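# Slide the boxed label strip fully into the jack track

## Task

Take the label strip that stands upright in the box and slide it into the track above the network jacks until it reaches the stop, with its printed face facing outward; it must stay seated on its own after the robot lets go, not only while the robot holds it.

## Robot and tools

Robot: two 6-joint arms with parallel grippers, named left_arm and right_arm. They face each other across the table. Scene frame: origin at the table centre, +z up, table top at z = +0.020 m, left_arm's base on the +y side. Base poses (scene frame): left_arm at (-0.194, +0.522, +0.083) m, quat_wxyz (+0.832, 0, 0, -0.555); right_arm at (+0.197, -0.518, +0.109) m, quat_wxyz (+0.388, 0, 0, +0.922). The names left and right do not refer to image sides.

Gripper: fingers extend along the gripper's +x axis and close along its y axis. The reported end_effector_position is the point between the pads, roughly 3 to 4 cm short of the fingertips.

execute_actions(actions, pictures). actions holds zero or one entry. An empty list only reports the state. An entry with "rows" is a motion: 1 to 15 rows, "steps" 1 to 15 (default 15), each step lasting 1/30 s; row k is used on step k and the final row repeats to fill the remaining steps. An entry with only "steps" (1 to 300) is a wait, measured from the previous result, and your reply time is counted in it. pictures (true/false) toggles camera images; they come by default. A refused call moves nothing.

Each row is one flat list of 14 numbers covering both arms, even when only one moves: left_arm's waist, shoulder, elbow, wrist pitch, wrist yaw, wrist roll, gripper opening, then the same seven for right_arm. Joint values are absolute target angles in radians in each arm's own joint space, in the same form as the Joint positions line (not offsets). Ranges: waist -3.054 to 3.054, shoulder 0.000 to 3.142, elbow 0.000 to 2.356, wrist pitch -1.571 to 1.571, wrist yaw -1.571 to 1.571, wrist roll -3.142 to 3.142. A target more than 0.010 rad beyond a range end, and farther out than the joint currently is, gets the call refused; real ends may differ by up to 0.010 rad, and requests past them are clipped, reported as "joint sent to its limit" (possibly referring to an earlier action). Missing that line does not prove there is room left.

Opening is an absolute value from -1 to 1: +1 fully open, empty fingers touch near -0.80, lower values change nothing more. Closing fully takes at least about 0.5 s. To grip, command a value clearly below grip_measured; the bigger the difference, the firmer the squeeze (pad force tops out near 34 N). Readings can be off by about 1 mm per gripper. Closing quickly can squeeze too hard and make the fingers spring open.

Motion limits: per step, each joint's target is held within a lead of its measured angle (0.211 rad for waist, shoulder, elbow; 0.213 wrist pitch; 0.267 wrist yaw; 0.228 wrist roll), and if targets would move the gripper more than 70 mm from where it is, all targets of that arm are scaled back. Far moves therefore need several calls. Friction can leave joints short of target, especially at long reach, and tiny changes may not move at all; compare Joint positions after every move. Between calls the arms keep heading to the last row sent until they settle or a HELD step occurs.

Result lines: the state line per arm gives end_effector_position (m), end_effector_quat_wxyz and linear/angular velocities in the scene frame (hand position can be slightly wrong, more when stretched out). Joint positions and Joint velocities list six joints per arm (rad, rad/s) plus the pad gap in metres (0.088 when fully open). grip_measured is the opening on the command scale. Joint torques are drive outputs with offsets and noise. "joint command not followed" means a clearance check altered or blocked joint targets; HELD marks steps where your row was not sent. MOTOR HOT warns from 50 °C; an OVER-TEMPERATURE FAULT at 95 °C holds the arm and may cut its power if it stays hot. A TORQUE FAULT (contact torque reaching a load limit) freezes that arm for 10 s and drops the rest of the call. Load limits in N m: waist 16.6, shoulder 20.6, elbow 20.5, wrist pitch 5.42, wrist yaw 5.4, wrist roll 5.07; held weight counts.

zoom_image(camera, region): camera is cam_high, cam_low, cam_left_wrist or cam_right_wrist (all 504x504); region is [x0, y0, x1, y1] in pixels from the top-left, no larger than 504 by 504. It magnifies the latest image.

read_manual(section): returns licence text ("licences"); no motion.

The result reports success and the next task. Replying without any tool call ends everything.

Avoid: letting the strip or any object fall or leave the table, arms touching or pressing each other (mounts included), hard shoves or slams, fast squeezing, and long loaded holds that overheat motors. Expect occasional tugs on held parts or nudges to loose items. Release the strip only once it sits in the track by itself.

Each tool is called after "Call:" by a JSON object that holds its "api" and its "payload".

## Session

Call:
{"api": "execute_actions", "payload": {"actions": []}}

Scene clock: 0.00 s of 4923.00 s.
left_arm: end_effector_position=(-0.1038, +0.2483, +0.2813) grip_measured=+1.000 end_effector_quat_wxyz=(-0.444, +0.569, -0.505, -0.474) end_effector_velocity=(-0.001, +0.005, -0.001) end_effector_angular_velocity=(+0.023, +0.001, +0.006) | right_arm: end_effector_position=(-0.0213, -0.2905, +0.4292) grip_measured=+1.000 end_effector_quat_wxyz=(+0.392, +0.020, -0.007, +0.920) end_effector_velocity=(+0.000, -0.001, +0.002) end_effector_angular_velocity=(+0.018, +0.006, +0.005)
Joint positions: left_arm=[-0.07   1.516  1.46  -1.355  0.011 -2.912  0.088] | right_arm=[-0.007  0.847  0.645  0.245  0.001  0.002  0.088]
Joint velocities: left_arm=[-0.002 -0.002 -0.002 -0.022 -0.007 -0.007  0.   ] | right_arm=[-0.002 -0.002 -0.007  0.022 -0.007 -0.007  0.   ]
Joint torques (N m, as the arm reports them, + toward a larger angle): no reading
Motor temperatures (°C, as the motors report them): left_arm=[20 29 29 33 21 22] | right_arm=[22 30 31 34 24 22]
Heat: left arm: hottest wrist pitch 33 °C (+0.0 °C/min); right arm: hottest wrist pitch 34 °C (+0.0 °C/min).

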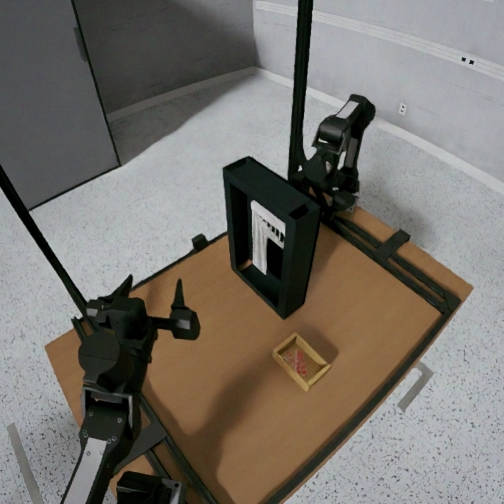

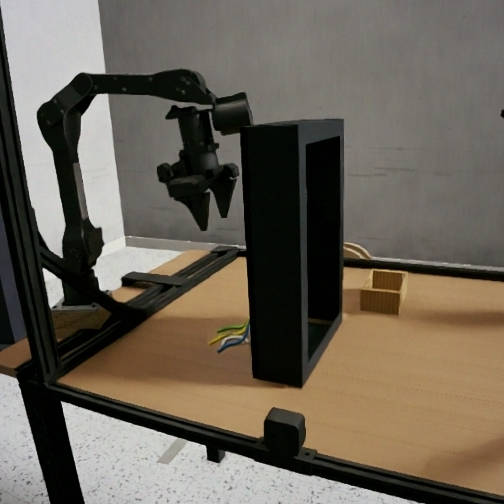

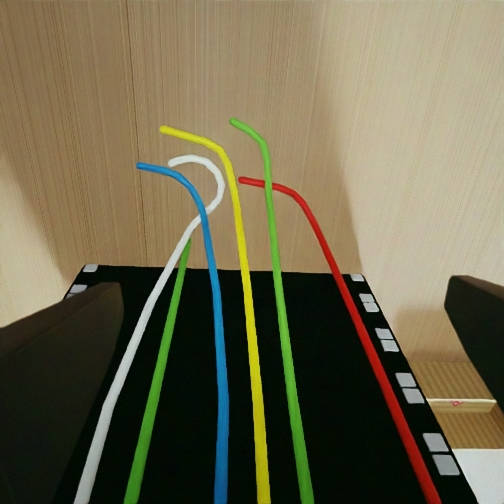

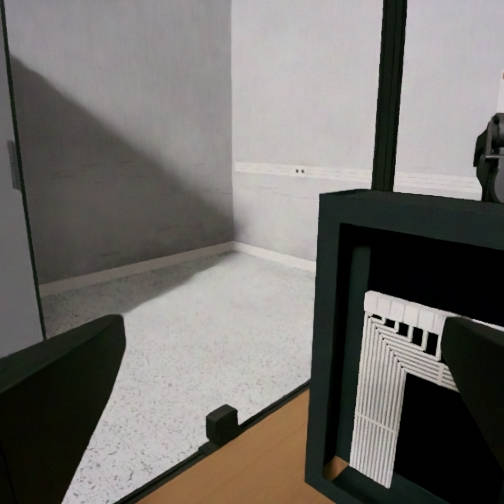

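Call:
{"api": "zoom_image", "payload": {"camera": "cam_high", "region": [260, 320, 345, 400]}}

Call:
{"api": "zoom_image", "payload": {"camera": "cam_low", "region": [335, 235, 425, 325]}}

Region (260, 320, 345, 400) of cam_high's 504x504 image, scaled by 5.929, with more detail than that image has; it fills the top 474 rows of this view, and the rest is white.

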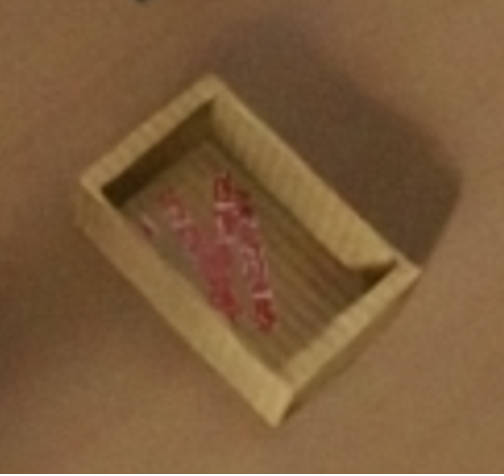

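Region (335, 235, 425, 325) of cam_low's 504x504 image, scaled by 5.600, with more detail than that image has.

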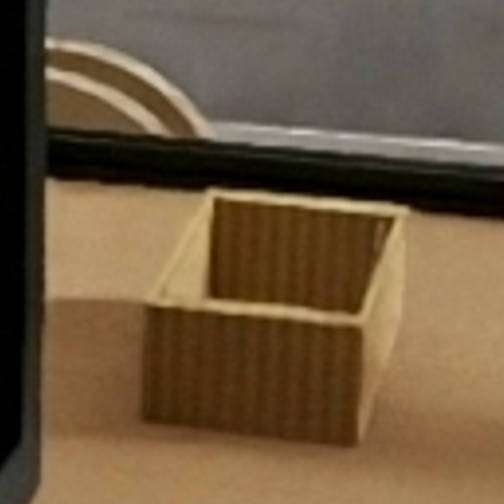

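Call:
{"api": "zoom_image", "payload": {"camera": "cam_left_wrist", "region": [400, 350, 504, 460]}}

Call:
{"api": "zoom_image", "payload": {"camera": "cam_low", "region": [385, 260, 415, 295]}}

Region (400, 350, 504, 460) of cam_left_wrist's 504x504 image, scaled by 4.582, with more detail than that image has; it fills the left 477 columns of this view, and the rest is white.

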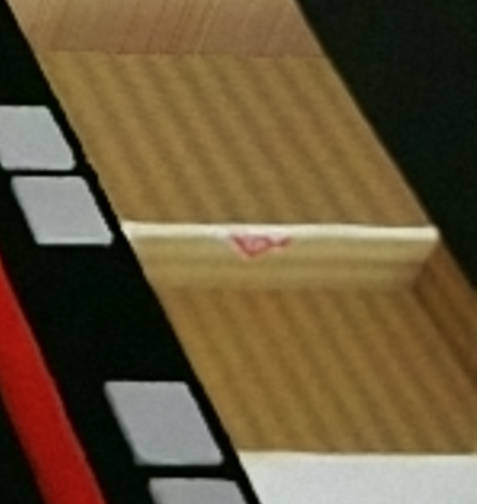

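Region (385, 260, 415, 295) of cam_low's 504x504 image, scaled by 14.400, with more detail than that image has; it fills the left 432 columns of this view, and the rest is white.

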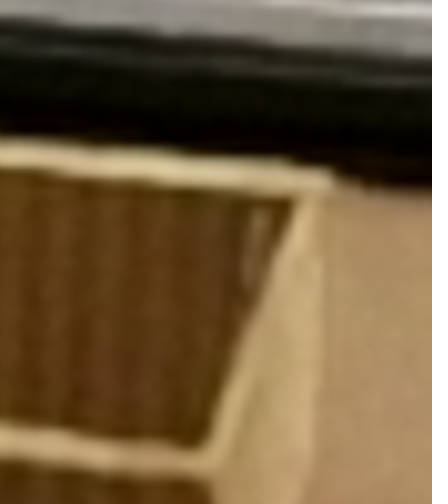

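Call:
{"api": "execute_actions", "payload": {"actions": [{"rows": [[-0.075,1.50,1.44,-1.34,0.011,-2.87,1,-0.015,0.853,0.649,0.235,0,0,1],[-0.08,1.48,1.41,-1.32,0.01,-2.81,1,-0.03,0.865,0.656,0.215,0,0,1],[-0.085,1.45,1.37,-1.29,0.01,-2.745,1,-0.05,0.882,0.666,0.19,0,0,1],[-0.09,1.42,1.325,-1.255,0.009,-2.68,1,-0.07,0.898,0.676,0.163,0,0,1],[-0.095,1.387,1.28,-1.22,0.008,-2.615,1,-0.092,0.916,0.687,0.135,0,0,1],[-0.10,1.354,1.234,-1.185,0.007,-2.55,1,-0.114,0.934,0.698,0.107,0,0,1],[-0.105,1.321,1.188,-1.15,0.006,-2.485,1,-0.136,0.952,0.709,0.078,0,0,1],[-0.11,1.288,1.142,-1.115,0.005,-2.42,1,-0.158,0.970,0.720,0.05,0,0,1],[-0.115,1.255,1.096,-1.08,0.004,-2.355,1,-0.18,0.988,0.730,0.021,0,0,1],[-0.12,1.222,1.05,-1.045,0.003,-2.29,1,-0.202,1.006,0.741,-0.008,0,0,1],[-0.125,1.189,1.004,-1.01,0.002,-2.225,1,-0.224,1.024,0.752,-0.036,0,0,1],[-0.13,1.156,0.958,-0.975,0.001,-2.16,1,-0.246,1.042,0.763,-0.065,0,0,1],[-0.135,1.123,0.912,-0.94,0,-2.095,1,-0.268,1.06,0.774,-0.093,0,0,1],[-0.14,1.09,0.866,-0.905,0,-2.03,1,-0.29,1.078,0.785,-0.122,0,0,1],[-0.145,1.057,0.82,-0.87,0,-1.965,1,-0.312,1.096,0.796,-0.15,0,0,1]], "steps": 15}], "pictures": false}}

Call:
{"api": "execute_actions", "payload": {"actions": [{"rows": [[-0.15,1.024,0.774,-0.835,0,-1.90,1,-0.334,1.114,0.806,-0.179,0,0,1],[-0.155,0.991,0.73,-0.80,0,-1.835,1,-0.356,1.132,0.817,-0.207,0,0,1],[-0.16,0.96,0.69,-0.76,0,-1.77,1,-0.378,1.15,0.828,-0.236,0,0,1],[-0.165,0.935,0.65,-0.71,0,-1.705,1,-0.40,1.168,0.839,-0.264,0,0,1],[-0.17,0.92,0.62,-0.655,0,-1.64,1,-0.422,1.186,0.85,-0.293,0,0,1],[-0.175,0.91,0.595,-0.595,0,-1.575,1,-0.444,1.204,0.861,-0.321,0,0,1],[-0.18,0.91,0.575,-0.53,0,-1.51,1,-0.466,1.222,0.872,-0.35,0,0,1],[-0.185,0.912,0.56,-0.465,0,-1.445,1,-0.488,1.24,0.883,-0.378,0,0,1],[-0.19,0.916,0.545,-0.40,0,-1.38,1,-0.51,1.258,0.893,-0.407,0,0,1],[-0.195,0.92,0.53,-0.335,0,-1.315,1,-0.53,1.274,0.903,-0.433,0,0,1],[-0.20,0.924,0.515,-0.27,0,-1.25,1,-0.55,1.29,0.913,-0.459,0,0,1],[-0.205,0.928,0.50,-0.205,0,-1.185,1,-0.565,1.302,0.92,-0.478,0,0,1],[-0.21,0.932,0.485,-0.14,0,-1.12,1,-0.578,1.312,0.927,-0.495,0,0,1],[-0.215,0.936,0.47,-0.075,0,-1.055,1,-0.586,1.319,0.931,-0.506,0,0,1],[-0.22,0.94,0.455,-0.01,0,-0.99,1,-0.59,1.322,0.933,-0.511,0,0,1]], "steps": 15}], "pictures": false}}

Call:
{"api": "execute_actions", "payload": {"actions": [{"rows": [[-0.223,0.944,0.44,0.055,0,-0.925,1,-0.59,1.322,0.933,-0.511,0,0,1],[-0.226,0.948,0.425,0.12,0,-0.86,1,-0.59,1.322,0.933,-0.511,0,0,1],[-0.229,0.952,0.41,0.185,0,-0.795,1,-0.59,1.322,0.933,-0.511,0,0,1],[-0.232,0.956,0.395,0.25,0,-0.73,1,-0.59,1.322,0.933,-0.511,0,0,1],[-0.235,0.96,0.38,0.315,0,-0.665,1,-0.59,1.322,0.933,-0.511,0,0,1],[-0.238,0.964,0.365,0.38,0,-0.60,1,-0.59,1.322,0.933,-0.511,0,0,1],[-0.24,0.968,0.35,0.445,0,-0.535,1,-0.59,1.322,0.933,-0.511,0,0,1],[-0.242,0.972,0.335,0.51,0,-0.47,1,-0.59,1.322,0.933,-0.511,0,0,1],[-0.244,0.976,0.32,0.575,0,-0.405,1,-0.59,1.322,0.933,-0.511,0,0,1],[-0.246,0.98,0.305,0.64,0,-0.34,1,-0.59,1.322,0.933,-0.511,0,0,1],[-0.248,0.984,0.29,0.705,0,-0.275,1,-0.59,1.322,0.933,-0.511,0,0,1],[-0.25,0.988,0.277,0.765,0,-0.21,1,-0.59,1.322,0.933,-0.511,0,0,1],[-0.25,0.992,0.266,0.82,0,-0.145,1,-0.59,1.322,0.933,-0.511,0,0,1],[-0.25,0.996,0.257,0.865,0,-0.08,1,-0.59,1.322,0.933,-0.511,0,0,1],[-0.25,1.0,0.25,0.90,0,0,1,-0.59,1.322,0.933,-0.511,0,0,1]], "steps": 15}], "pictures": false}}

Call:
{"api": "execute_actions", "payload": {"actions": [{"steps": 15}]}}

Scene clock: 80.93 s of 4923.00 s.
left_arm: end_effector_position=(-0.1296, +0.2798, +0.2379) grip_measured=+1.000 end_effector_quat_wxyz=(-0.612, +0.419, -0.658, -0.132) end_effector_velocity=(-0.061, +0.094, -0.152) end_effector_angular_velocity=(-0.418, -0.943, -1.917) | right_arm: end_effector_position=(+0.0272, -0.2200, +0.3497) grip_measured=+1.000 end_effector_quat_wxyz=(+0.494, -0.158, +0.093, +0.850) end_effector_velocity=(+0.178, +0.144, -0.189) end_effector_angular_velocity=(-0.892, -0.521, -0.661)
Joint positions: left_arm=[-0.131  1.145  0.946 -0.957  0.006 -2.126  0.088] | right_arm=[-0.254  1.044  0.755 -0.079  0.002  0.002  0.088]
Joint velocities: left_arm=[-0.149 -0.989 -1.385  1.033 -0.022  1.941  0.   ] | right_arm=[-0.657  0.525  0.335 -0.842  0.007 -0.007  0.   ]
Joint torques (N m, as the arm reports them, + toward a larger angle): left_arm=[-0.18 -3.31  4.4   1.1  -0.23  0.14] | right_arm=[-0.39 -2.59  7.91  1.38 -0.08 -0.08]
Motor temperatures (°C, as the motors report them): left_arm=[20 32 33 31 21 22] | right_arm=[22 29 37 39 24 22]
Heat: left arm: hottest elbow 33 °C (+1.0 °C/min); right arm: hottest wrist pitch 39 °C (+3.0 °C/min).
Steps of this call (steps 1 to 90: nothing new was sent; then 77.43 s passed at rest; steps 91 to 105: all 15 steps of this action). Readings (joint positions):
91: left_arm=[-0.071 1.516 1.460 -1.354 0.010 -2.905] | right_arm=[-0.007 0.847 0.645 0.245 0.001 0.002]
92: left_arm=[-0.071 1.513 1.454 -1.345 0.010 -2.883] | right_arm=[-0.010 0.848 0.645 0.240 0.001 0.002]
94: left_arm=[-0.076 1.487 1.414 -1.308 0.010 -2.802] | right_arm=[-0.027 0.857 0.651 0.212 0.002 0.002]
98: left_arm=[-0.096 1.377 1.260 -1.196 0.010 -2.573] | right_arm=[-0.102 0.918 0.683 0.116 0.002 0.002]
105: the state above

Scene clock: 81.43 s of 4923.00 s.
left_arm: end_effector_position=(-0.1406, +0.2385, +0.2271) grip_measured=+1.000 end_effector_quat_wxyz=(+0.719, -0.239, +0.527, -0.385) end_effector_velocity=(-0.013, -0.156, +0.126) end_effector_angular_velocity=(-1.022, -1.820, -1.255) | right_arm: end_effector_position=(+0.1270, -0.1862, +0.2629) grip_measured=+1.000 end_effector_quat_wxyz=(+0.573, -0.325, +0.264, +0.705) end_effector_velocity=(+0.123, +0.004, -0.090) end_effector_angular_velocity=(-0.516, -0.120, -0.353)
Joint positions: left_arm=[-0.205  0.929  0.505 -0.186  0.005 -1.152  0.088] | right_arm=[-0.565  1.294  0.905 -0.475  0.002  0.002  0.088]
Joint velocities: left_arm=[-0.149  0.027 -0.447  1.81  -0.007  1.941  0.   ] | right_arm=[-0.354  0.281  0.139 -0.388  0.007 -0.007  0.   ]
Joint torques (N m, as the arm reports them, + toward a larger angle): left_arm=[-0.17 -1.22  4.82  1.77 -0.2   0.18] | right_arm=[ 0.17 -4.48  7.79  1.1  -0.07 -0.08]
Motor temperatures (°C, as the motors report them): left_arm=[20 32 33 31 21 22] | right_arm=[22 29 37 39 24 22]
Heat: left arm: hottest elbow 33 °C (+1.0 °C/min); right arm: hottest wrist pitch 39 °C (+2.0 °C/min).
Steps of this call (steps 1 to 15: all 15 steps of this action). Readings (joint positions):
1: left_arm=[-0.136 1.112 0.900 -0.923 0.006 -2.061] | right_arm=[-0.276 1.062 0.766 -0.107 0.002 0.002]
2: left_arm=[-0.141 1.079 0.854 -0.888 0.006 -1.996] | right_arm=[-0.298 1.079 0.777 -0.135 0.002 0.002]
4: left_arm=[-0.150 1.015 0.765 -0.815 0.005 -1.867] | right_arm=[-0.342 1.114 0.799 -0.192 0.002 0.002]
8: left_arm=[-0.170 0.935 0.626 -0.614 0.005 -1.607] | right_arm=[-0.430 1.186 0.842 -0.306 0.002 0.002]
15: the state above

Scene clock: 81.93 s of 4923.00 s.
left_arm: end_effector_position=(-0.1479, +0.2073, +0.3016) grip_measured=+1.000 end_effector_quat_wxyz=(+0.752, -0.076, +0.047, -0.653) end_effector_velocity=(-0.011, +0.031, +0.204) end_effector_angular_velocity=(-1.042, -2.102, +0.042) | right_arm: end_effector_position=(+0.1345, -0.1864, +0.2585) grip_measured=+1.000 end_effector_quat_wxyz=(+0.575, -0.335, +0.278, +0.693) end_effector_velocity=(-0.002, -0.005, -0.005) end_effector_angular_velocity=(-0.029, +0.007, +0.017)
Joint positions: left_arm=[-0.247  0.985  0.286  0.728  0.005 -0.177  0.088] | right_arm=[-0.586  1.311  0.92  -0.509  0.001  0.002  0.088]
Joint velocities: left_arm=[-0.022  0.129 -0.335  1.795 -0.007  1.927  0.   ] | right_arm=[-0.002  0.002 -0.002 -0.022 -0.022 -0.007  0.   ]
Joint torques (N m, as the arm reports them, + toward a larger angle): left_arm=[-0.02 -1.43  4.85  1.97 -0.14  0.1 ] | right_arm=[-0.34 -3.91  7.46  1.03 -0.06 -0.07]
Motor temperatures (°C, as the motors report them): left_arm=[20 32 33 31 21 22] | right_arm=[22 29 37 39 24 22]
Heat: left arm: hottest elbow 33 °C (+1.0 °C/min); right arm: hottest wrist pitch 39 °C (+2.0 °C/min).
Steps of this call (steps 1 to 15: all 15 steps of this action). Readings (joint positions):
1: left_arm=[-0.210 0.930 0.490 -0.125 0.005 -1.087] | right_arm=[-0.574 1.302 0.908 -0.487 0.002 0.002]
2: left_arm=[-0.215 0.933 0.475 -0.064 0.005 -1.022] | right_arm=[-0.581 1.307 0.911 -0.494 0.001 0.002]
4: left_arm=[-0.221 0.940 0.446 0.059 0.005 -0.892] | right_arm=[-0.585 1.311 0.914 -0.503 0.001 0.002]
8: left_arm=[-0.234 0.956 0.385 0.303 0.005 -0.632] | right_arm=[-0.586 1.311 0.919 -0.507 0.001 0.002]
15: the state above

Scene clock: 82.43 s of 4923.00 s.
left_arm: end_effector_position=(-0.1489, +0.2120, +0.3253) grip_measured=+1.000 end_effector_quat_wxyz=(+0.753, -0.055, -0.062, -0.653) end_effector_velocity=(+0.000, +0.000, -0.000) end_effector_angular_velocity=(-0.004, +0.008, +0.004) | right_arm: end_effector_position=(+0.1345, -0.1864, +0.2585) grip_measured=+1.000 end_effector_quat_wxyz=(+0.575, -0.335, +0.278, +0.693) end_effector_velocity=(+0.002, +0.001, +0.001) end_effector_angular_velocity=(+0.009, -0.009, -0.001)
Joint positions: left_arm=[-0.248  0.993  0.262  0.898  0.005 -0.003  0.088] | right_arm=[-0.586  1.311  0.92  -0.509  0.001  0.002  0.088]
Joint velocities: left_arm=[-0.002  0.002 -0.002  0.007 -0.007 -0.007  0.   ] | right_arm=[-0.002 -0.002 -0.002  0.007  0.007 -0.007  0.   ]
Joint torques (N m, as the arm reports them, + toward a larger angle): left_arm=[-0.08 -1.32  4.62  1.87 -0.15  0.07] | right_arm=[-0.36 -3.92  7.46  1.04 -0.07 -0.07]
Motor temperatures (°C, as the motors report them): left_arm=[20 32 33 31 21 22] | right_arm=[22 29 37 39 24 22]
Heat: left arm: hottest elbow 33 °C (+1.0 °C/min); right arm: hottest wrist pitch 39 °C (+2.0 °C/min).
Steps of this call (steps 1 to 15: the robot went on to your last target). Readings (joint positions):
1: left_arm=[-0.247 0.988 0.277 0.782 0.005 -0.121] | right_arm=[-0.586 1.311 0.920 -0.509 0.001 0.002]
2: left_arm=[-0.247 0.990 0.272 0.821 0.005 -0.082] | right_arm=[-0.586 1.311 0.920 -0.509 0.001 0.002]
4: left_arm=[-0.247 0.990 0.269 0.864 0.005 -0.039] | right_arm=[-0.586 1.311 0.920 -0.509 0.001 0.002]
8: left_arm=[-0.248 0.992 0.265 0.890 0.005 -0.010] | right_arm=[-0.586 1.311 0.920 -0.509 0.001 0.002]
15: the state above

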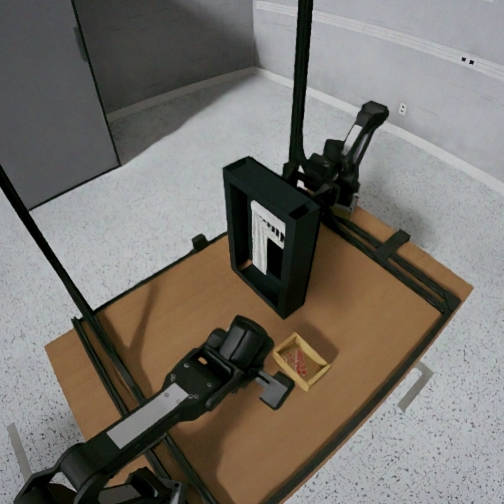

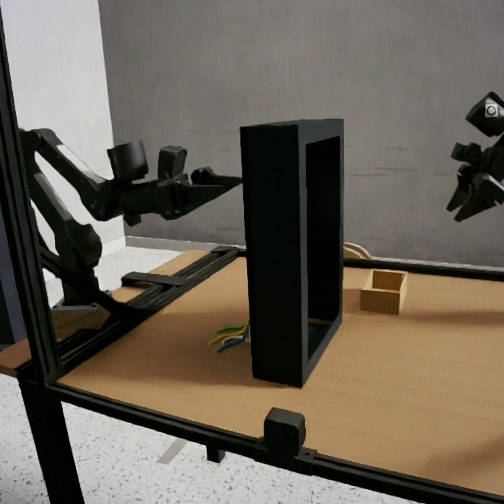

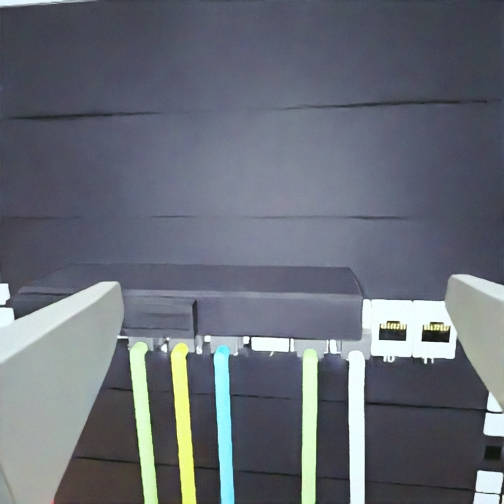

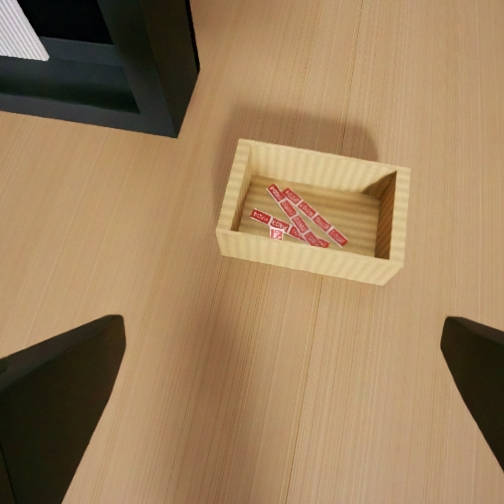

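Call:
{"api": "zoom_image", "payload": {"camera": "cam_right_wrist", "region": [210, 170, 360, 280]}}

Call:
{"api": "zoom_image", "payload": {"camera": "cam_left_wrist", "region": [0, 250, 240, 370]}}

Region (210, 170, 360, 280) of cam_right_wrist's 504x504 image, scaled by 3.360, with more detail than that image has; it fills the top 370 rows of this view, and the rest is white.

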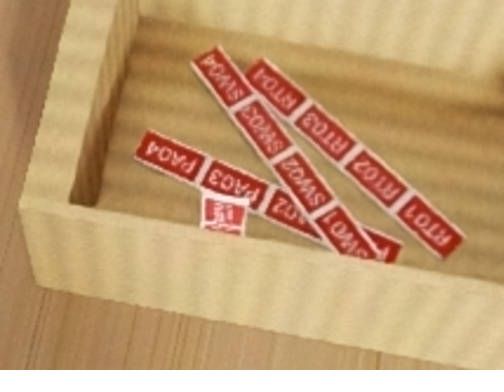

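Region (0, 250, 240, 370) of cam_left_wrist's 504x504 image, scaled by 2.100, with more detail than that image has.

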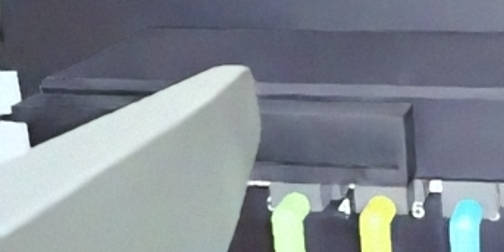

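Call:
{"api": "execute_actions", "payload": {"actions": [{"rows": [[-0.245,0.993,0.262,0.898,0,0,0.9,-0.587,1.325,0.935,-0.515,0,0.003,0.95],[-0.24,0.993,0.262,0.898,0,0,0.8,-0.588,1.345,0.955,-0.527,0,0.007,0.9],[-0.23,0.993,0.262,0.898,0,0,0.7,-0.589,1.372,0.981,-0.543,0,0.012,0.85],[-0.22,0.993,0.262,0.898,0,0,0.6,-0.59,1.403,1.011,-0.562,0,0.018,0.8],[-0.21,0.993,0.262,0.898,0,0,0.5,-0.591,1.436,1.043,-0.582,0,0.025,0.75],[-0.20,0.993,0.262,0.898,0,0,0.4,-0.592,1.469,1.075,-0.602,0,0.032,0.7],[-0.19,0.993,0.262,0.898,0,0,0.3,-0.593,1.502,1.107,-0.622,0,0.039,0.65],[-0.18,0.993,0.262,0.898,0,0,0.2,-0.594,1.535,1.139,-0.642,0,0.046,0.6],[-0.17,0.993,0.262,0.898,0,0,0.1,-0.595,1.568,1.171,-0.662,0,0.053,0.55],[-0.16,0.993,0.262,0.898,0,0,0.0,-0.596,1.601,1.203,-0.682,0,0.06,0.5],[-0.15,0.993,0.262,0.898,0,0,-0.1,-0.597,1.634,1.235,-0.702,0,0.067,0.45],[-0.14,0.993,0.262,0.898,0,0,-0.2,-0.598,1.667,1.267,-0.722,0,0.074,0.4],[-0.13,0.993,0.262,0.898,0,0,-0.3,-0.599,1.70,1.299,-0.742,0,0.081,0.35],[-0.12,0.993,0.262,0.898,0,0,-0.4,-0.60,1.733,1.331,-0.762,0,0.088,0.3],[-0.11,0.993,0.262,0.898,0,0,-0.5,-0.601,1.766,1.363,-0.782,0,0.095,0.25]], "steps": 15}], "pictures": false}}

Call:
{"api": "execute_actions", "payload": {"actions": [{"rows": [[-0.105,0.993,0.262,0.898,0,0,-0.6,-0.602,1.799,1.395,-0.802,0,0.102,0.2],[-0.10,0.993,0.262,0.898,0,0,-0.7,-0.603,1.832,1.427,-0.822,0,0.109,0.15],[-0.10,0.993,0.262,0.898,0,0,-0.75,-0.604,1.865,1.459,-0.842,0,0.116,0.1],[-0.10,0.993,0.262,0.898,0,0,-0.75,-0.605,1.898,1.491,-0.862,0,0.123,0.05],[-0.10,0.993,0.262,0.898,0,0,-0.75,-0.606,1.931,1.523,-0.882,0,0.13,0.0],[-0.10,0.993,0.262,0.898,0,0,-0.75,-0.606,1.964,1.555,-0.902,0,0.137,-0.05],[-0.10,0.993,0.262,0.898,0,0,-0.75,-0.606,1.997,1.587,-0.922,0,0.144,-0.1],[-0.10,0.993,0.262,0.898,0,0,-0.75,-0.606,2.03,1.619,-0.942,0,0.151,-0.1],[-0.10,0.993,0.262,0.898,0,0,-0.75,-0.606,2.063,1.651,-0.962,0,0.158,-0.1],[-0.10,0.993,0.262,0.898,0,0,-0.75,-0.606,2.095,1.681,-0.983,0,0.164,-0.1],[-0.10,0.993,0.262,0.898,0,0,-0.75,-0.606,2.122,1.707,-1.0,0,0.169,-0.1],[-0.10,0.993,0.262,0.898,0,0,-0.75,-0.606,2.143,1.727,-1.014,0,0.172,-0.1],[-0.10,0.993,0.262,0.898,0,0,-0.75,-0.606,2.158,1.741,-1.024,0,0.174,-0.1],[-0.10,0.993,0.262,0.898,0,0,-0.75,-0.606,2.167,1.748,-1.029,0,0.174,-0.1]], "steps": 15}], "pictures": false}}

Call:
{"api": "execute_actions", "payload": {"actions": [{"steps": 12}]}}

Scene clock: 202.93 s of 4923.00 s.
left_arm: end_effector_position=(-0.1148, +0.2189, +0.3251) grip_measured=-0.249 end_effector_quat_wxyz=(+0.788, -0.051, -0.065, -0.610) end_effector_velocity=(+0.089, +0.023, -0.003) end_effector_angular_velocity=(+0.014, +0.013, +0.297) | right_arm: end_effector_position=(+0.1281, -0.1352, +0.2383) grip_measured=+0.376 end_effector_quat_wxyz=(+0.557, -0.390, +0.367, +0.635) end_effector_velocity=(-0.009, +0.135, -0.088) end_effector_angular_velocity=(-0.617, -0.032, -0.219)
Joint positions: left_arm=[-0.137  0.994  0.262  0.898  0.004 -0.002  0.027] | right_arm=[-0.595  1.67   1.273 -0.731  0.001  0.075  0.057]
Joint velocities: left_arm=[ 0.291 -0.002  0.002 -0.022 -0.007 -0.007 -0.147] | right_arm=[-0.037  0.974  0.955 -0.593  0.007  0.198 -0.073]
Joint torques (N m, as the arm reports them, + toward a larger angle): left_arm=[ 0.21 -2.04  5.63  1.7  -0.11  0.1 ] | right_arm=[-0.38 -5.97  7.01  0.74 -0.07  0.09]
Motor temperatures (°C, as the motors report them): left_arm=[20 28 32 40 21 22] | right_arm=[22 30 41 36 24 22]
Heat: left arm: hottest wrist pitch 40 °C (+2.0 °C/min); right arm: hottest elbow 41 °C (+1.0 °C/min).
Steps of this call (steps 1 to 15: the robot went on to your last target; steps 16 to 90: nothing new was sent; then 117.00 s passed at rest; steps 91 to 105: all 15 steps of this action). Readings (joint positions):
91: left_arm=[-0.248 0.994 0.262 0.898 0.005 -0.002] | right_arm=[-0.586 1.312 0.920 -0.510 0.001 0.002]
92: left_arm=[-0.247 0.994 0.262 0.898 0.005 -0.002] | right_arm=[-0.586 1.315 0.923 -0.515 0.001 0.002]
94: left_arm=[-0.240 0.994 0.262 0.898 0.005 -0.002] | right_arm=[-0.586 1.338 0.948 -0.534 0.001 0.005]
98: left_arm=[-0.206 0.994 0.262 0.898 0.004 -0.002] | right_arm=[-0.588 1.444 1.054 -0.595 0.001 0.027]
105: the state above

Scene clock: 203.43 s of 4923.00 s.
left_arm: end_effector_position=(-0.1044, +0.2218, +0.3251) grip_measured=-0.748 end_effector_quat_wxyz=(+0.799, -0.050, -0.066, -0.596) end_effector_velocity=(-0.002, +0.001, +0.003) end_effector_angular_velocity=(-0.013, +0.002, -0.011) | right_arm: end_effector_position=(+0.1226, -0.0846, +0.1764) grip_measured=-0.095 end_effector_quat_wxyz=(+0.528, -0.457, +0.467, +0.542) end_effector_velocity=(-0.003, +0.019, -0.110) end_effector_angular_velocity=(-0.342, -0.044, -0.052)
Joint positions: left_arm=[-0.102  0.994  0.262  0.898  0.004 -0.002  0.002] | right_arm=[-0.603  2.126  1.708 -1.006  0.001  0.166  0.034]
Joint velocities: left_arm=[-0.002 -0.007 -0.002  0.007  0.007 -0.007 -0.001] | right_arm=[-0.002  0.447  0.3   -0.198 -0.007  0.051 -0.003]
Joint torques (N m, as the arm reports them, + toward a larger angle): left_arm=[ 0.25 -2.09  5.62  1.64 -0.13  0.12] | right_arm=[ -0.31 -10.03   6.75   0.24  -0.05   0.09]
Motor temperatures (°C, as the motors report them): left_arm=[20 28 32 40 21 22] | right_arm=[22 30 41 36 24 22]
Heat: left arm: hottest wrist pitch 40 °C (+2.0 °C/min); right arm: hottest elbow 41 °C (+1.0 °C/min).
Steps of this call (steps 1 to 15: all 15 steps of this action). Readings (joint positions):
1: left_arm=[-0.127 0.994 0.262 0.898 0.004 -0.002] | right_arm=[-0.595 1.703 1.305 -0.751 0.001 0.082]
2: left_arm=[-0.119 0.994 0.262 0.898 0.004 -0.002] | right_arm=[-0.597 1.736 1.337 -0.771 0.001 0.089]
4: left_arm=[-0.109 0.994 0.262 0.898 0.004 -0.002] | right_arm=[-0.599 1.801 1.401 -0.810 0.001 0.103]
8: left_arm=[-0.103 0.994 0.262 0.898 0.004 -0.002] | right_arm=[-0.602 1.932 1.529 -0.890 0.001 0.131]
15: the state above

Scene clock: 203.83 s of 4923.00 s.
left_arm: end_effector_position=(-0.1043, +0.2218, +0.3251) grip_measured=-0.750 end_effector_quat_wxyz=(+0.799, -0.050, -0.066, -0.596) end_effector_velocity=(+0.002, +0.001, -0.002) end_effector_angular_velocity=(+0.004, +0.013, +0.018) | right_arm: end_effector_position=(+0.1223, -0.0828, +0.1718) grip_measured=-0.100 end_effector_quat_wxyz=(+0.525, -0.463, +0.473, +0.535) end_effector_velocity=(+0.003, -0.005, -0.000) end_effector_angular_velocity=(-0.020, -0.012, +0.004)
Joint positions: left_arm=[-0.102  0.994  0.262  0.898  0.004 -0.002  0.002] | right_arm=[-0.603  2.154  1.737 -1.027  0.001  0.171  0.034]
Joint velocities: left_arm=[-0.002 -0.002 -0.002 -0.007 -0.022 -0.007 -0.   ] | right_arm=[-0.002 -0.002 -0.002 -0.022  0.007 -0.007  0.   ]
Joint torques (N m, as the arm reports them, + toward a larger angle): left_arm=[ 0.21 -1.98  5.65  1.67 -0.16  0.13] | right_arm=[-0.33 -9.44  6.4   0.34 -0.06  0.08]
Motor temperatures (°C, as the motors report them): left_arm=[20 28 32 40 21 22] | right_arm=[22 30 41 36 24 22]
Heat: left arm: hottest wrist pitch 40 °C (+2.0 °C/min); right arm: hottest elbow 41 °C (+1.0 °C/min).
Steps of this call (steps 1 to 12: the robot went on to your last target). Readings (joint positions):
1: left_arm=[-0.102 0.994 0.262 0.898 0.004 -0.002] | right_arm=[-0.603 2.138 1.716 -1.012 0.001 0.168]
2: left_arm=[-0.102 0.994 0.262 0.898 0.004 -0.002] | right_arm=[-0.603 2.146 1.720 -1.018 0.001 0.169]
4: left_arm=[-0.102 0.994 0.262 0.898 0.004 -0.002] | right_arm=[-0.603 2.154 1.726 -1.023 0.001 0.170]
8: left_arm=[-0.102 0.994 0.262 0.898 0.004 -0.002] | right_arm=[-0.603 2.154 1.735 -1.025 0.001 0.171]
12: the state above

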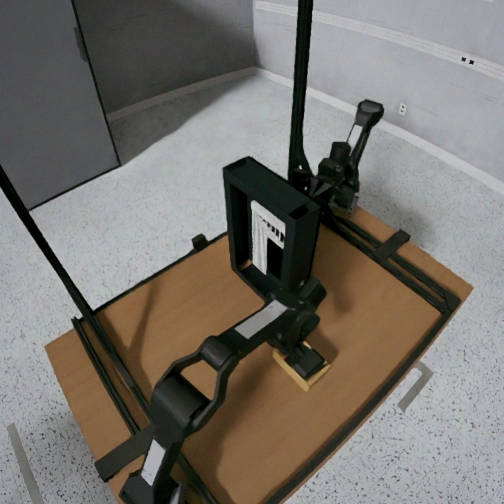

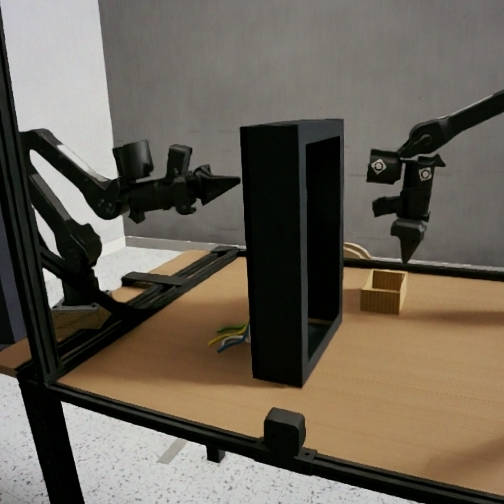

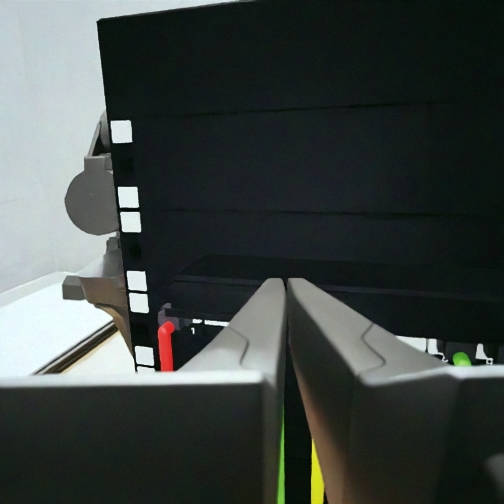

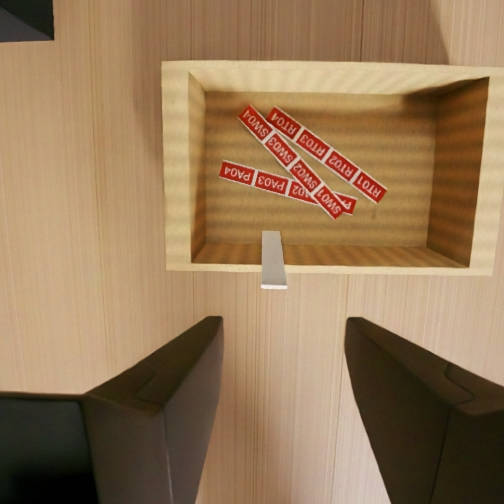

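Call:
{"api": "zoom_image", "payload": {"camera": "cam_low", "region": [380, 240, 430, 300]}}

Call:
{"api": "zoom_image", "payload": {"camera": "cam_left_wrist", "region": [120, 240, 300, 350]}}

Region (380, 240, 430, 300) of cam_low's 504x504 image, scaled by 8.400, with more detail than that image has.

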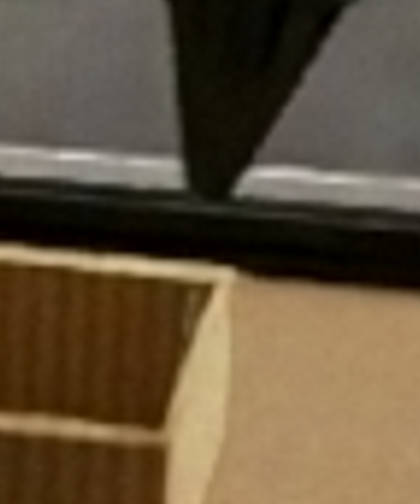

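Region (120, 240, 300, 350) of cam_left_wrist's 504x504 image, scaled by 2.800, with more detail than that image has.

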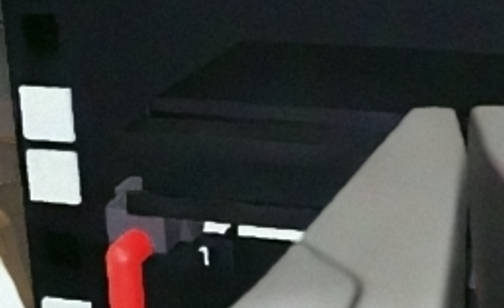

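Call:
{"api": "execute_actions", "payload": {"actions": [{"rows": [[-0.102,0.994,0.262,0.898,0.004,0,-0.75,-0.606,2.169,1.732,-1.022,0,0.174,-0.13],[-0.102,0.994,0.262,0.898,0.004,0,-0.75,-0.606,2.172,1.722,-1.015,0,0.174,-0.16],[-0.102,0.994,0.262,0.898,0.004,0,-0.75,-0.606,2.176,1.716,-1.006,0,0.174,-0.19],[-0.102,0.994,0.262,0.898,0.004,0,-0.75,-0.606,2.181,1.711,-0.996,0,0.174,-0.22],[-0.102,0.994,0.262,0.898,0.004,0,-0.75,-0.606,2.186,1.706,-0.986,0,0.174,-0.25],[-0.102,0.994,0.262,0.898,0.004,0,-0.75,-0.606,2.191,1.701,-0.976,0,0.174,-0.28],[-0.102,0.994,0.262,0.898,0.004,0,-0.75,-0.606,2.196,1.696,-0.966,0,0.174,-0.31],[-0.102,0.994,0.262,0.898,0.004,0,-0.75,-0.606,2.201,1.691,-0.956,0,0.174,-0.34],[-0.102,0.994,0.262,0.898,0.004,0,-0.75,-0.606,2.206,1.686,-0.946,0,0.174,-0.36],[-0.102,0.994,0.262,0.898,0.004,0,-0.75,-0.606,2.211,1.681,-0.936,0,0.174,-0.36],[-0.102,0.994,0.262,0.898,0.004,0,-0.75,-0.606,2.216,1.676,-0.926,0,0.174,-0.36],[-0.102,0.994,0.262,0.898,0.004,0,-0.75,-0.606,2.221,1.671,-0.916,0,0.174,-0.36],[-0.102,0.994,0.262,0.898,0.004,0,-0.75,-0.606,2.225,1.667,-0.908,0,0.174,-0.36],[-0.102,0.994,0.262,0.898,0.004,0,-0.75,-0.606,2.228,1.665,-0.903,0,0.174,-0.36],[-0.102,0.994,0.262,0.898,0.004,0,-0.75,-0.606,2.229,1.664,-0.9015,0,0.174,-0.36]], "steps": 15}], "pictures": false}}

Call:
{"api": "execute_actions", "payload": {"actions": [{"steps": 10}]}}

Call:
{"api": "zoom_image", "payload": {"camera": "cam_low", "region": [380, 240, 430, 300]}}

Scene clock: 245.37 s of 4923.00 s.
left_arm: end_effector_position=(-0.1043, +0.2218, +0.3251) grip_measured=-0.750 end_effector_quat_wxyz=(+0.799, -0.050, -0.066, -0.596) end_effector_velocity=(+0.000, +0.001, -0.006) end_effector_angular_velocity=(+0.019, +0.014, +0.004) | right_arm: end_effector_position=(+0.1215, -0.0785, +0.1369) grip_measured=-0.354 end_effector_quat_wxyz=(+0.525, -0.463, +0.473, +0.535) end_effector_velocity=(+0.005, -0.005, -0.084) end_effector_angular_velocity=(-0.078, -0.022, -0.001)
Joint positions: left_arm=[-0.102  0.994  0.262  0.898  0.004 -0.002  0.002] | right_arm=[-0.603  2.206  1.678 -0.919  0.001  0.171  0.022]
Joint velocities: left_arm=[-0.002 -0.007 -0.007 -0.022 -0.007 -0.007 -0.   ] | right_arm=[-0.007  0.139 -0.11   0.168  0.007 -0.007 -0.003]
Joint torques (N m, as the arm reports them, + toward a larger angle): left_arm=[ 0.21 -1.97  5.71  1.68  0.03  0.11] | right_arm=[-0.32 -9.61  4.5   0.6  -0.06  0.09]
Motor temperatures (°C, as the motors report them): left_arm=[20 29 34 39 21 22] | right_arm=[22 38 40 34 24 22]
Heat: left arm: hottest wrist pitch 39 °C (+0.0 °C/min); right arm: hottest elbow 40 °C (-1.0 °C/min).
Steps of this call (steps 1 to 30: the robot went on to your last target; steps 31 to 90: nothing new was sent; then 38.03 s passed at rest; steps 91 to 105: all 15 steps of this action). Readings (joint positions):
91: left_arm=[-0.102 0.994 0.262 0.898 0.004 -0.002] | right_arm=[-0.603 2.155 1.737 -1.027 0.001 0.171]
92: left_arm=[-0.102 0.994 0.262 0.898 0.004 -0.002] | right_arm=[-0.603 2.155 1.737 -1.027 0.001 0.171]
94: left_arm=[-0.102 0.994 0.262 0.898 0.004 -0.002] | right_arm=[-0.603 2.155 1.732 -1.015 0.001 0.171]
98: left_arm=[-0.102 0.994 0.262 0.898 0.004 -0.002] | right_arm=[-0.603 2.166 1.715 -0.981 0.001 0.171]
105: the state above

Scene clock: 245.70 s of 4923.00 s.
left_arm: end_effector_position=(-0.1043, +0.2218, +0.3251) grip_measured=-0.750 end_effector_quat_wxyz=(+0.799, -0.050, -0.066, -0.596) end_effector_velocity=(+0.000, +0.000, +0.003) end_effector_angular_velocity=(-0.014, +0.005, +0.004) | right_arm: end_effector_position=(+0.1215, -0.0785, +0.1312) grip_measured=-0.360 end_effector_quat_wxyz=(+0.524, -0.464, +0.474, +0.534) end_effector_velocity=(-0.000, +0.001, +0.001) end_effector_angular_velocity=(+0.004, +0.022, +0.003)
Joint positions: left_arm=[-0.102  0.994  0.262  0.898  0.004 -0.002  0.002] | right_arm=[-0.603  2.215  1.67  -0.904  0.001  0.171  0.021]
Joint velocities: left_arm=[-0.002 -0.002  0.002  0.007 -0.007 -0.007 -0.   ] | right_arm=[-0.007 -0.002 -0.002  0.007 -0.022 -0.007 -0.   ]
Joint torques (N m, as the arm reports them, + toward a larger angle): left_arm=[ 0.07 -1.76  5.78  1.7   0.02  0.13] | right_arm=[-0.31 -9.56  4.43  0.56 -0.06  0.09]
Motor temperatures (°C, as the motors report them): left_arm=[20 29 34 39 21 22] | right_arm=[22 38 40 34 24 22]
Heat: left arm: hottest wrist pitch 39 °C (+0.0 °C/min); right arm: hottest elbow 40 °C (-1.0 °C/min).
Steps of this call (steps 1 to 10: the robot went on to your last target). Readings (joint positions):
1: left_arm=[-0.102 0.994 0.262 0.898 0.004 -0.002] | right_arm=[-0.603 2.210 1.675 -0.914 0.001 0.171]
2: left_arm=[-0.102 0.994 0.262 0.898 0.004 -0.002] | right_arm=[-0.603 2.213 1.673 -0.911 0.001 0.171]
4: left_arm=[-0.102 0.994 0.262 0.898 0.004 -0.002] | right_arm=[-0.603 2.215 1.671 -0.908 0.001 0.171]
8: left_arm=[-0.102 0.994 0.262 0.898 0.004 -0.002] | right_arm=[-0.603 2.215 1.670 -0.904 0.001 0.171]
10: the state above

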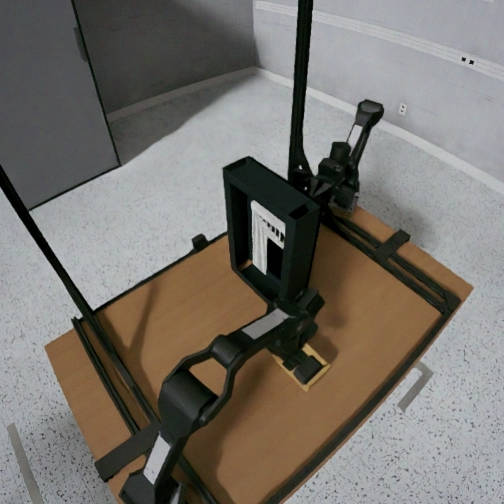

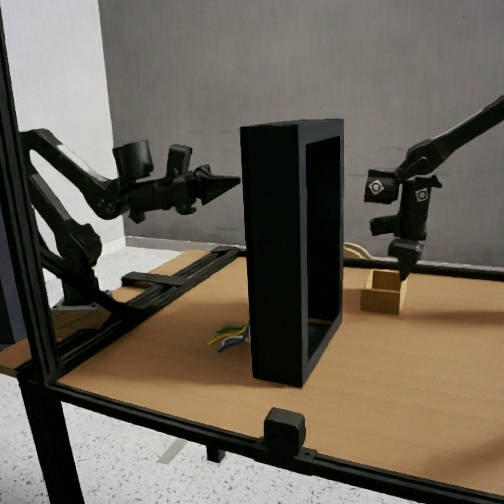

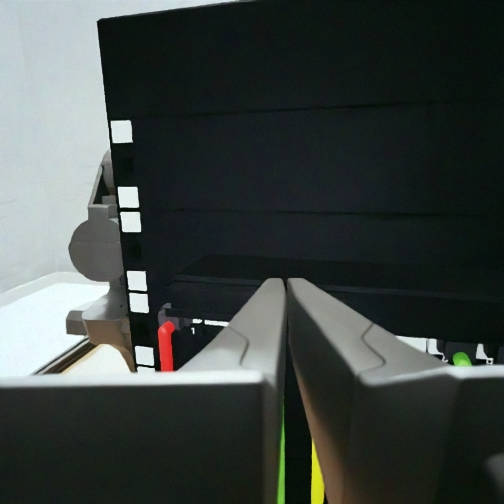

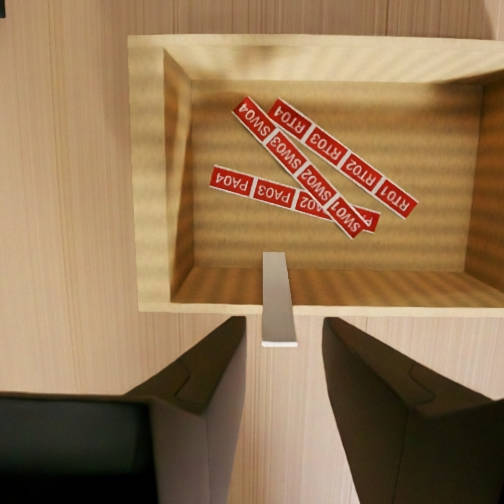

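Region (380, 240, 430, 300) of cam_low's 504x504 image, scaled by 8.400, with more detail than that image has.

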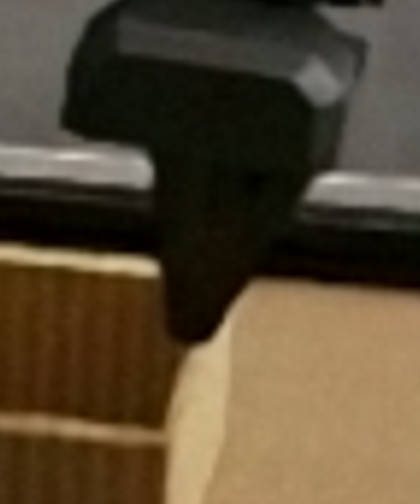

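Call:
{"api": "execute_actions", "payload": {"actions": [{"rows": [[-0.102,0.994,0.262,0.898,0.004,0,-0.75,-0.600,2.222,1.668,-0.898,0,0.172,-0.38],[-0.102,0.994,0.262,0.898,0.004,0,-0.75,-0.598,2.218,1.67,-0.895,0,0.172,-0.41],[-0.102,0.994,0.262,0.898,0.004,0,-0.75,-0.5965,2.215,1.67,-0.892,0,0.172,-0.44],[-0.102,0.994,0.262,0.898,0.004,0,-0.75,-0.5965,2.215,1.67,-0.892,0,0.172,-0.47],[-0.102,0.994,0.262,0.898,0.004,0,-0.75,-0.5965,2.215,1.67,-0.892,0,0.172,-0.50],[-0.102,0.994,0.262,0.898,0.004,0,-0.75,-0.5965,2.215,1.67,-0.892,0,0.172,-0.53],[-0.102,0.994,0.262,0.898,0.004,0,-0.75,-0.5965,2.215,1.67,-0.892,0,0.172,-0.56],[-0.102,0.994,0.262,0.898,0.004,0,-0.75,-0.5965,2.215,1.67,-0.892,0,0.172,-0.59],[-0.102,0.994,0.262,0.898,0.004,0,-0.75,-0.5965,2.215,1.67,-0.892,0,0.172,-0.62],[-0.102,0.994,0.262,0.898,0.004,0,-0.75,-0.5965,2.215,1.67,-0.892,0,0.172,-0.65],[-0.102,0.994,0.262,0.898,0.004,0,-0.75,-0.5965,2.215,1.67,-0.892,0,0.172,-0.68],[-0.102,0.994,0.262,0.898,0.004,0,-0.75,-0.5965,2.215,1.67,-0.892,0,0.172,-0.71],[-0.102,0.994,0.262,0.898,0.004,0,-0.75,-0.5965,2.215,1.67,-0.892,0,0.172,-0.74],[-0.102,0.994,0.262,0.898,0.004,0,-0.75,-0.5965,2.215,1.67,-0.892,0,0.172,-0.76]], "steps": 15}]}}

Scene clock: 263.10 s of 4923.00 s.
left_arm: end_effector_position=(-0.1043, +0.2218, +0.3251) grip_measured=-0.750 end_effector_quat_wxyz=(+0.799, -0.050, -0.066, -0.596) end_effector_velocity=(-0.001, -0.001, -0.008) end_effector_angular_velocity=(+0.037, +0.005, +0.001) | right_arm: end_effector_position=(+0.1200, -0.0768, +0.1311) grip_measured=-0.639 end_effector_quat_wxyz=(+0.525, -0.462, +0.472, +0.537) end_effector_velocity=(+0.003, -0.002, +0.000) end_effector_angular_velocity=(-0.008, +0.005, +0.001)
Joint positions: left_arm=[-0.102  0.994  0.262  0.898  0.004 -0.002  0.002] | right_arm=[-0.6    2.216  1.67  -0.895  0.001  0.171  0.008]
Joint velocities: left_arm=[-0.007 -0.002 -0.002 -0.037 -0.007  0.007 -0.   ] | right_arm=[-0.007 -0.002 -0.002 -0.007 -0.007 -0.007  0.004]
Joint torques (N m, as the arm reports them, + toward a larger angle): left_arm=[ 0.11 -1.9   5.61  1.71  0.    0.09] | right_arm=[  0.2  -11.25   5.1    0.6   -0.05   0.01]
Motor temperatures (°C, as the motors report them): left_arm=[20 28 34 39 21 22] | right_arm=[22 39 38 34 24 22]
Heat: left arm: hottest wrist pitch 39 °C (-1.0 °C/min); right arm: hottest shoulder 39 °C (-2.0 °C/min).
Steps of this call (steps 1 to 30: the robot went on to your last target; steps 31 to 90: nothing new was sent; then 13.90 s passed at rest; steps 91 to 105: all 15 steps of this action). Readings (joint positions):
91: left_arm=[-0.102 0.994 0.262 0.898 0.004 -0.002] | right_arm=[-0.603 2.216 1.670 -0.904 0.001 0.171]
92: left_arm=[-0.102 0.994 0.262 0.898 0.004 -0.002] | right_arm=[-0.603 2.216 1.670 -0.903 0.001 0.171]
94: left_arm=[-0.102 0.994 0.262 0.898 0.004 -0.002] | right_arm=[-0.603 2.216 1.670 -0.898 0.001 0.171]
98: left_arm=[-0.102 0.994 0.262 0.898 0.004 -0.002] | right_arm=[-0.601 2.216 1.670 -0.895 0.001 0.171]
105: the state above

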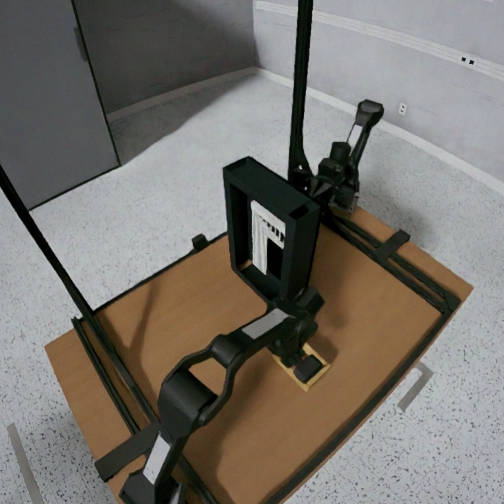

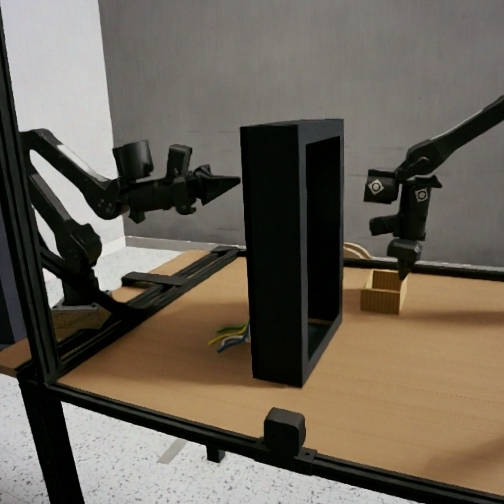

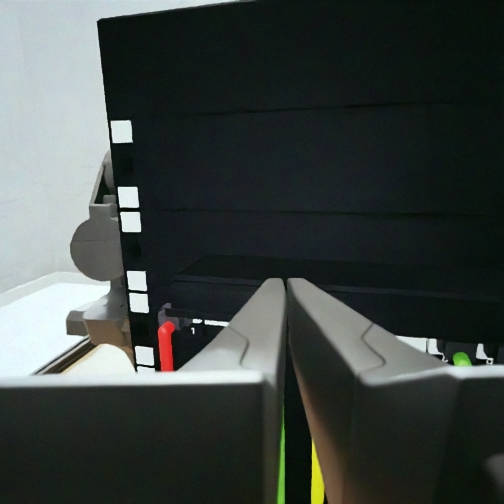

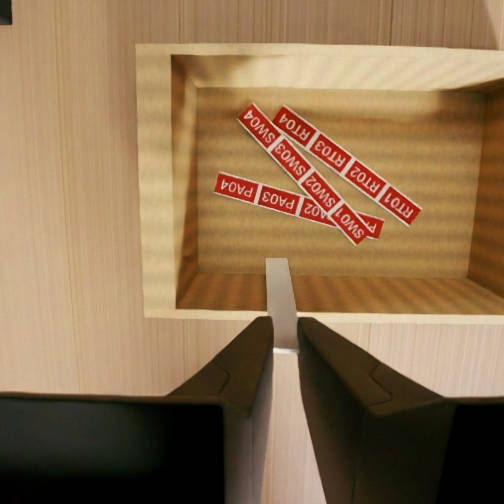

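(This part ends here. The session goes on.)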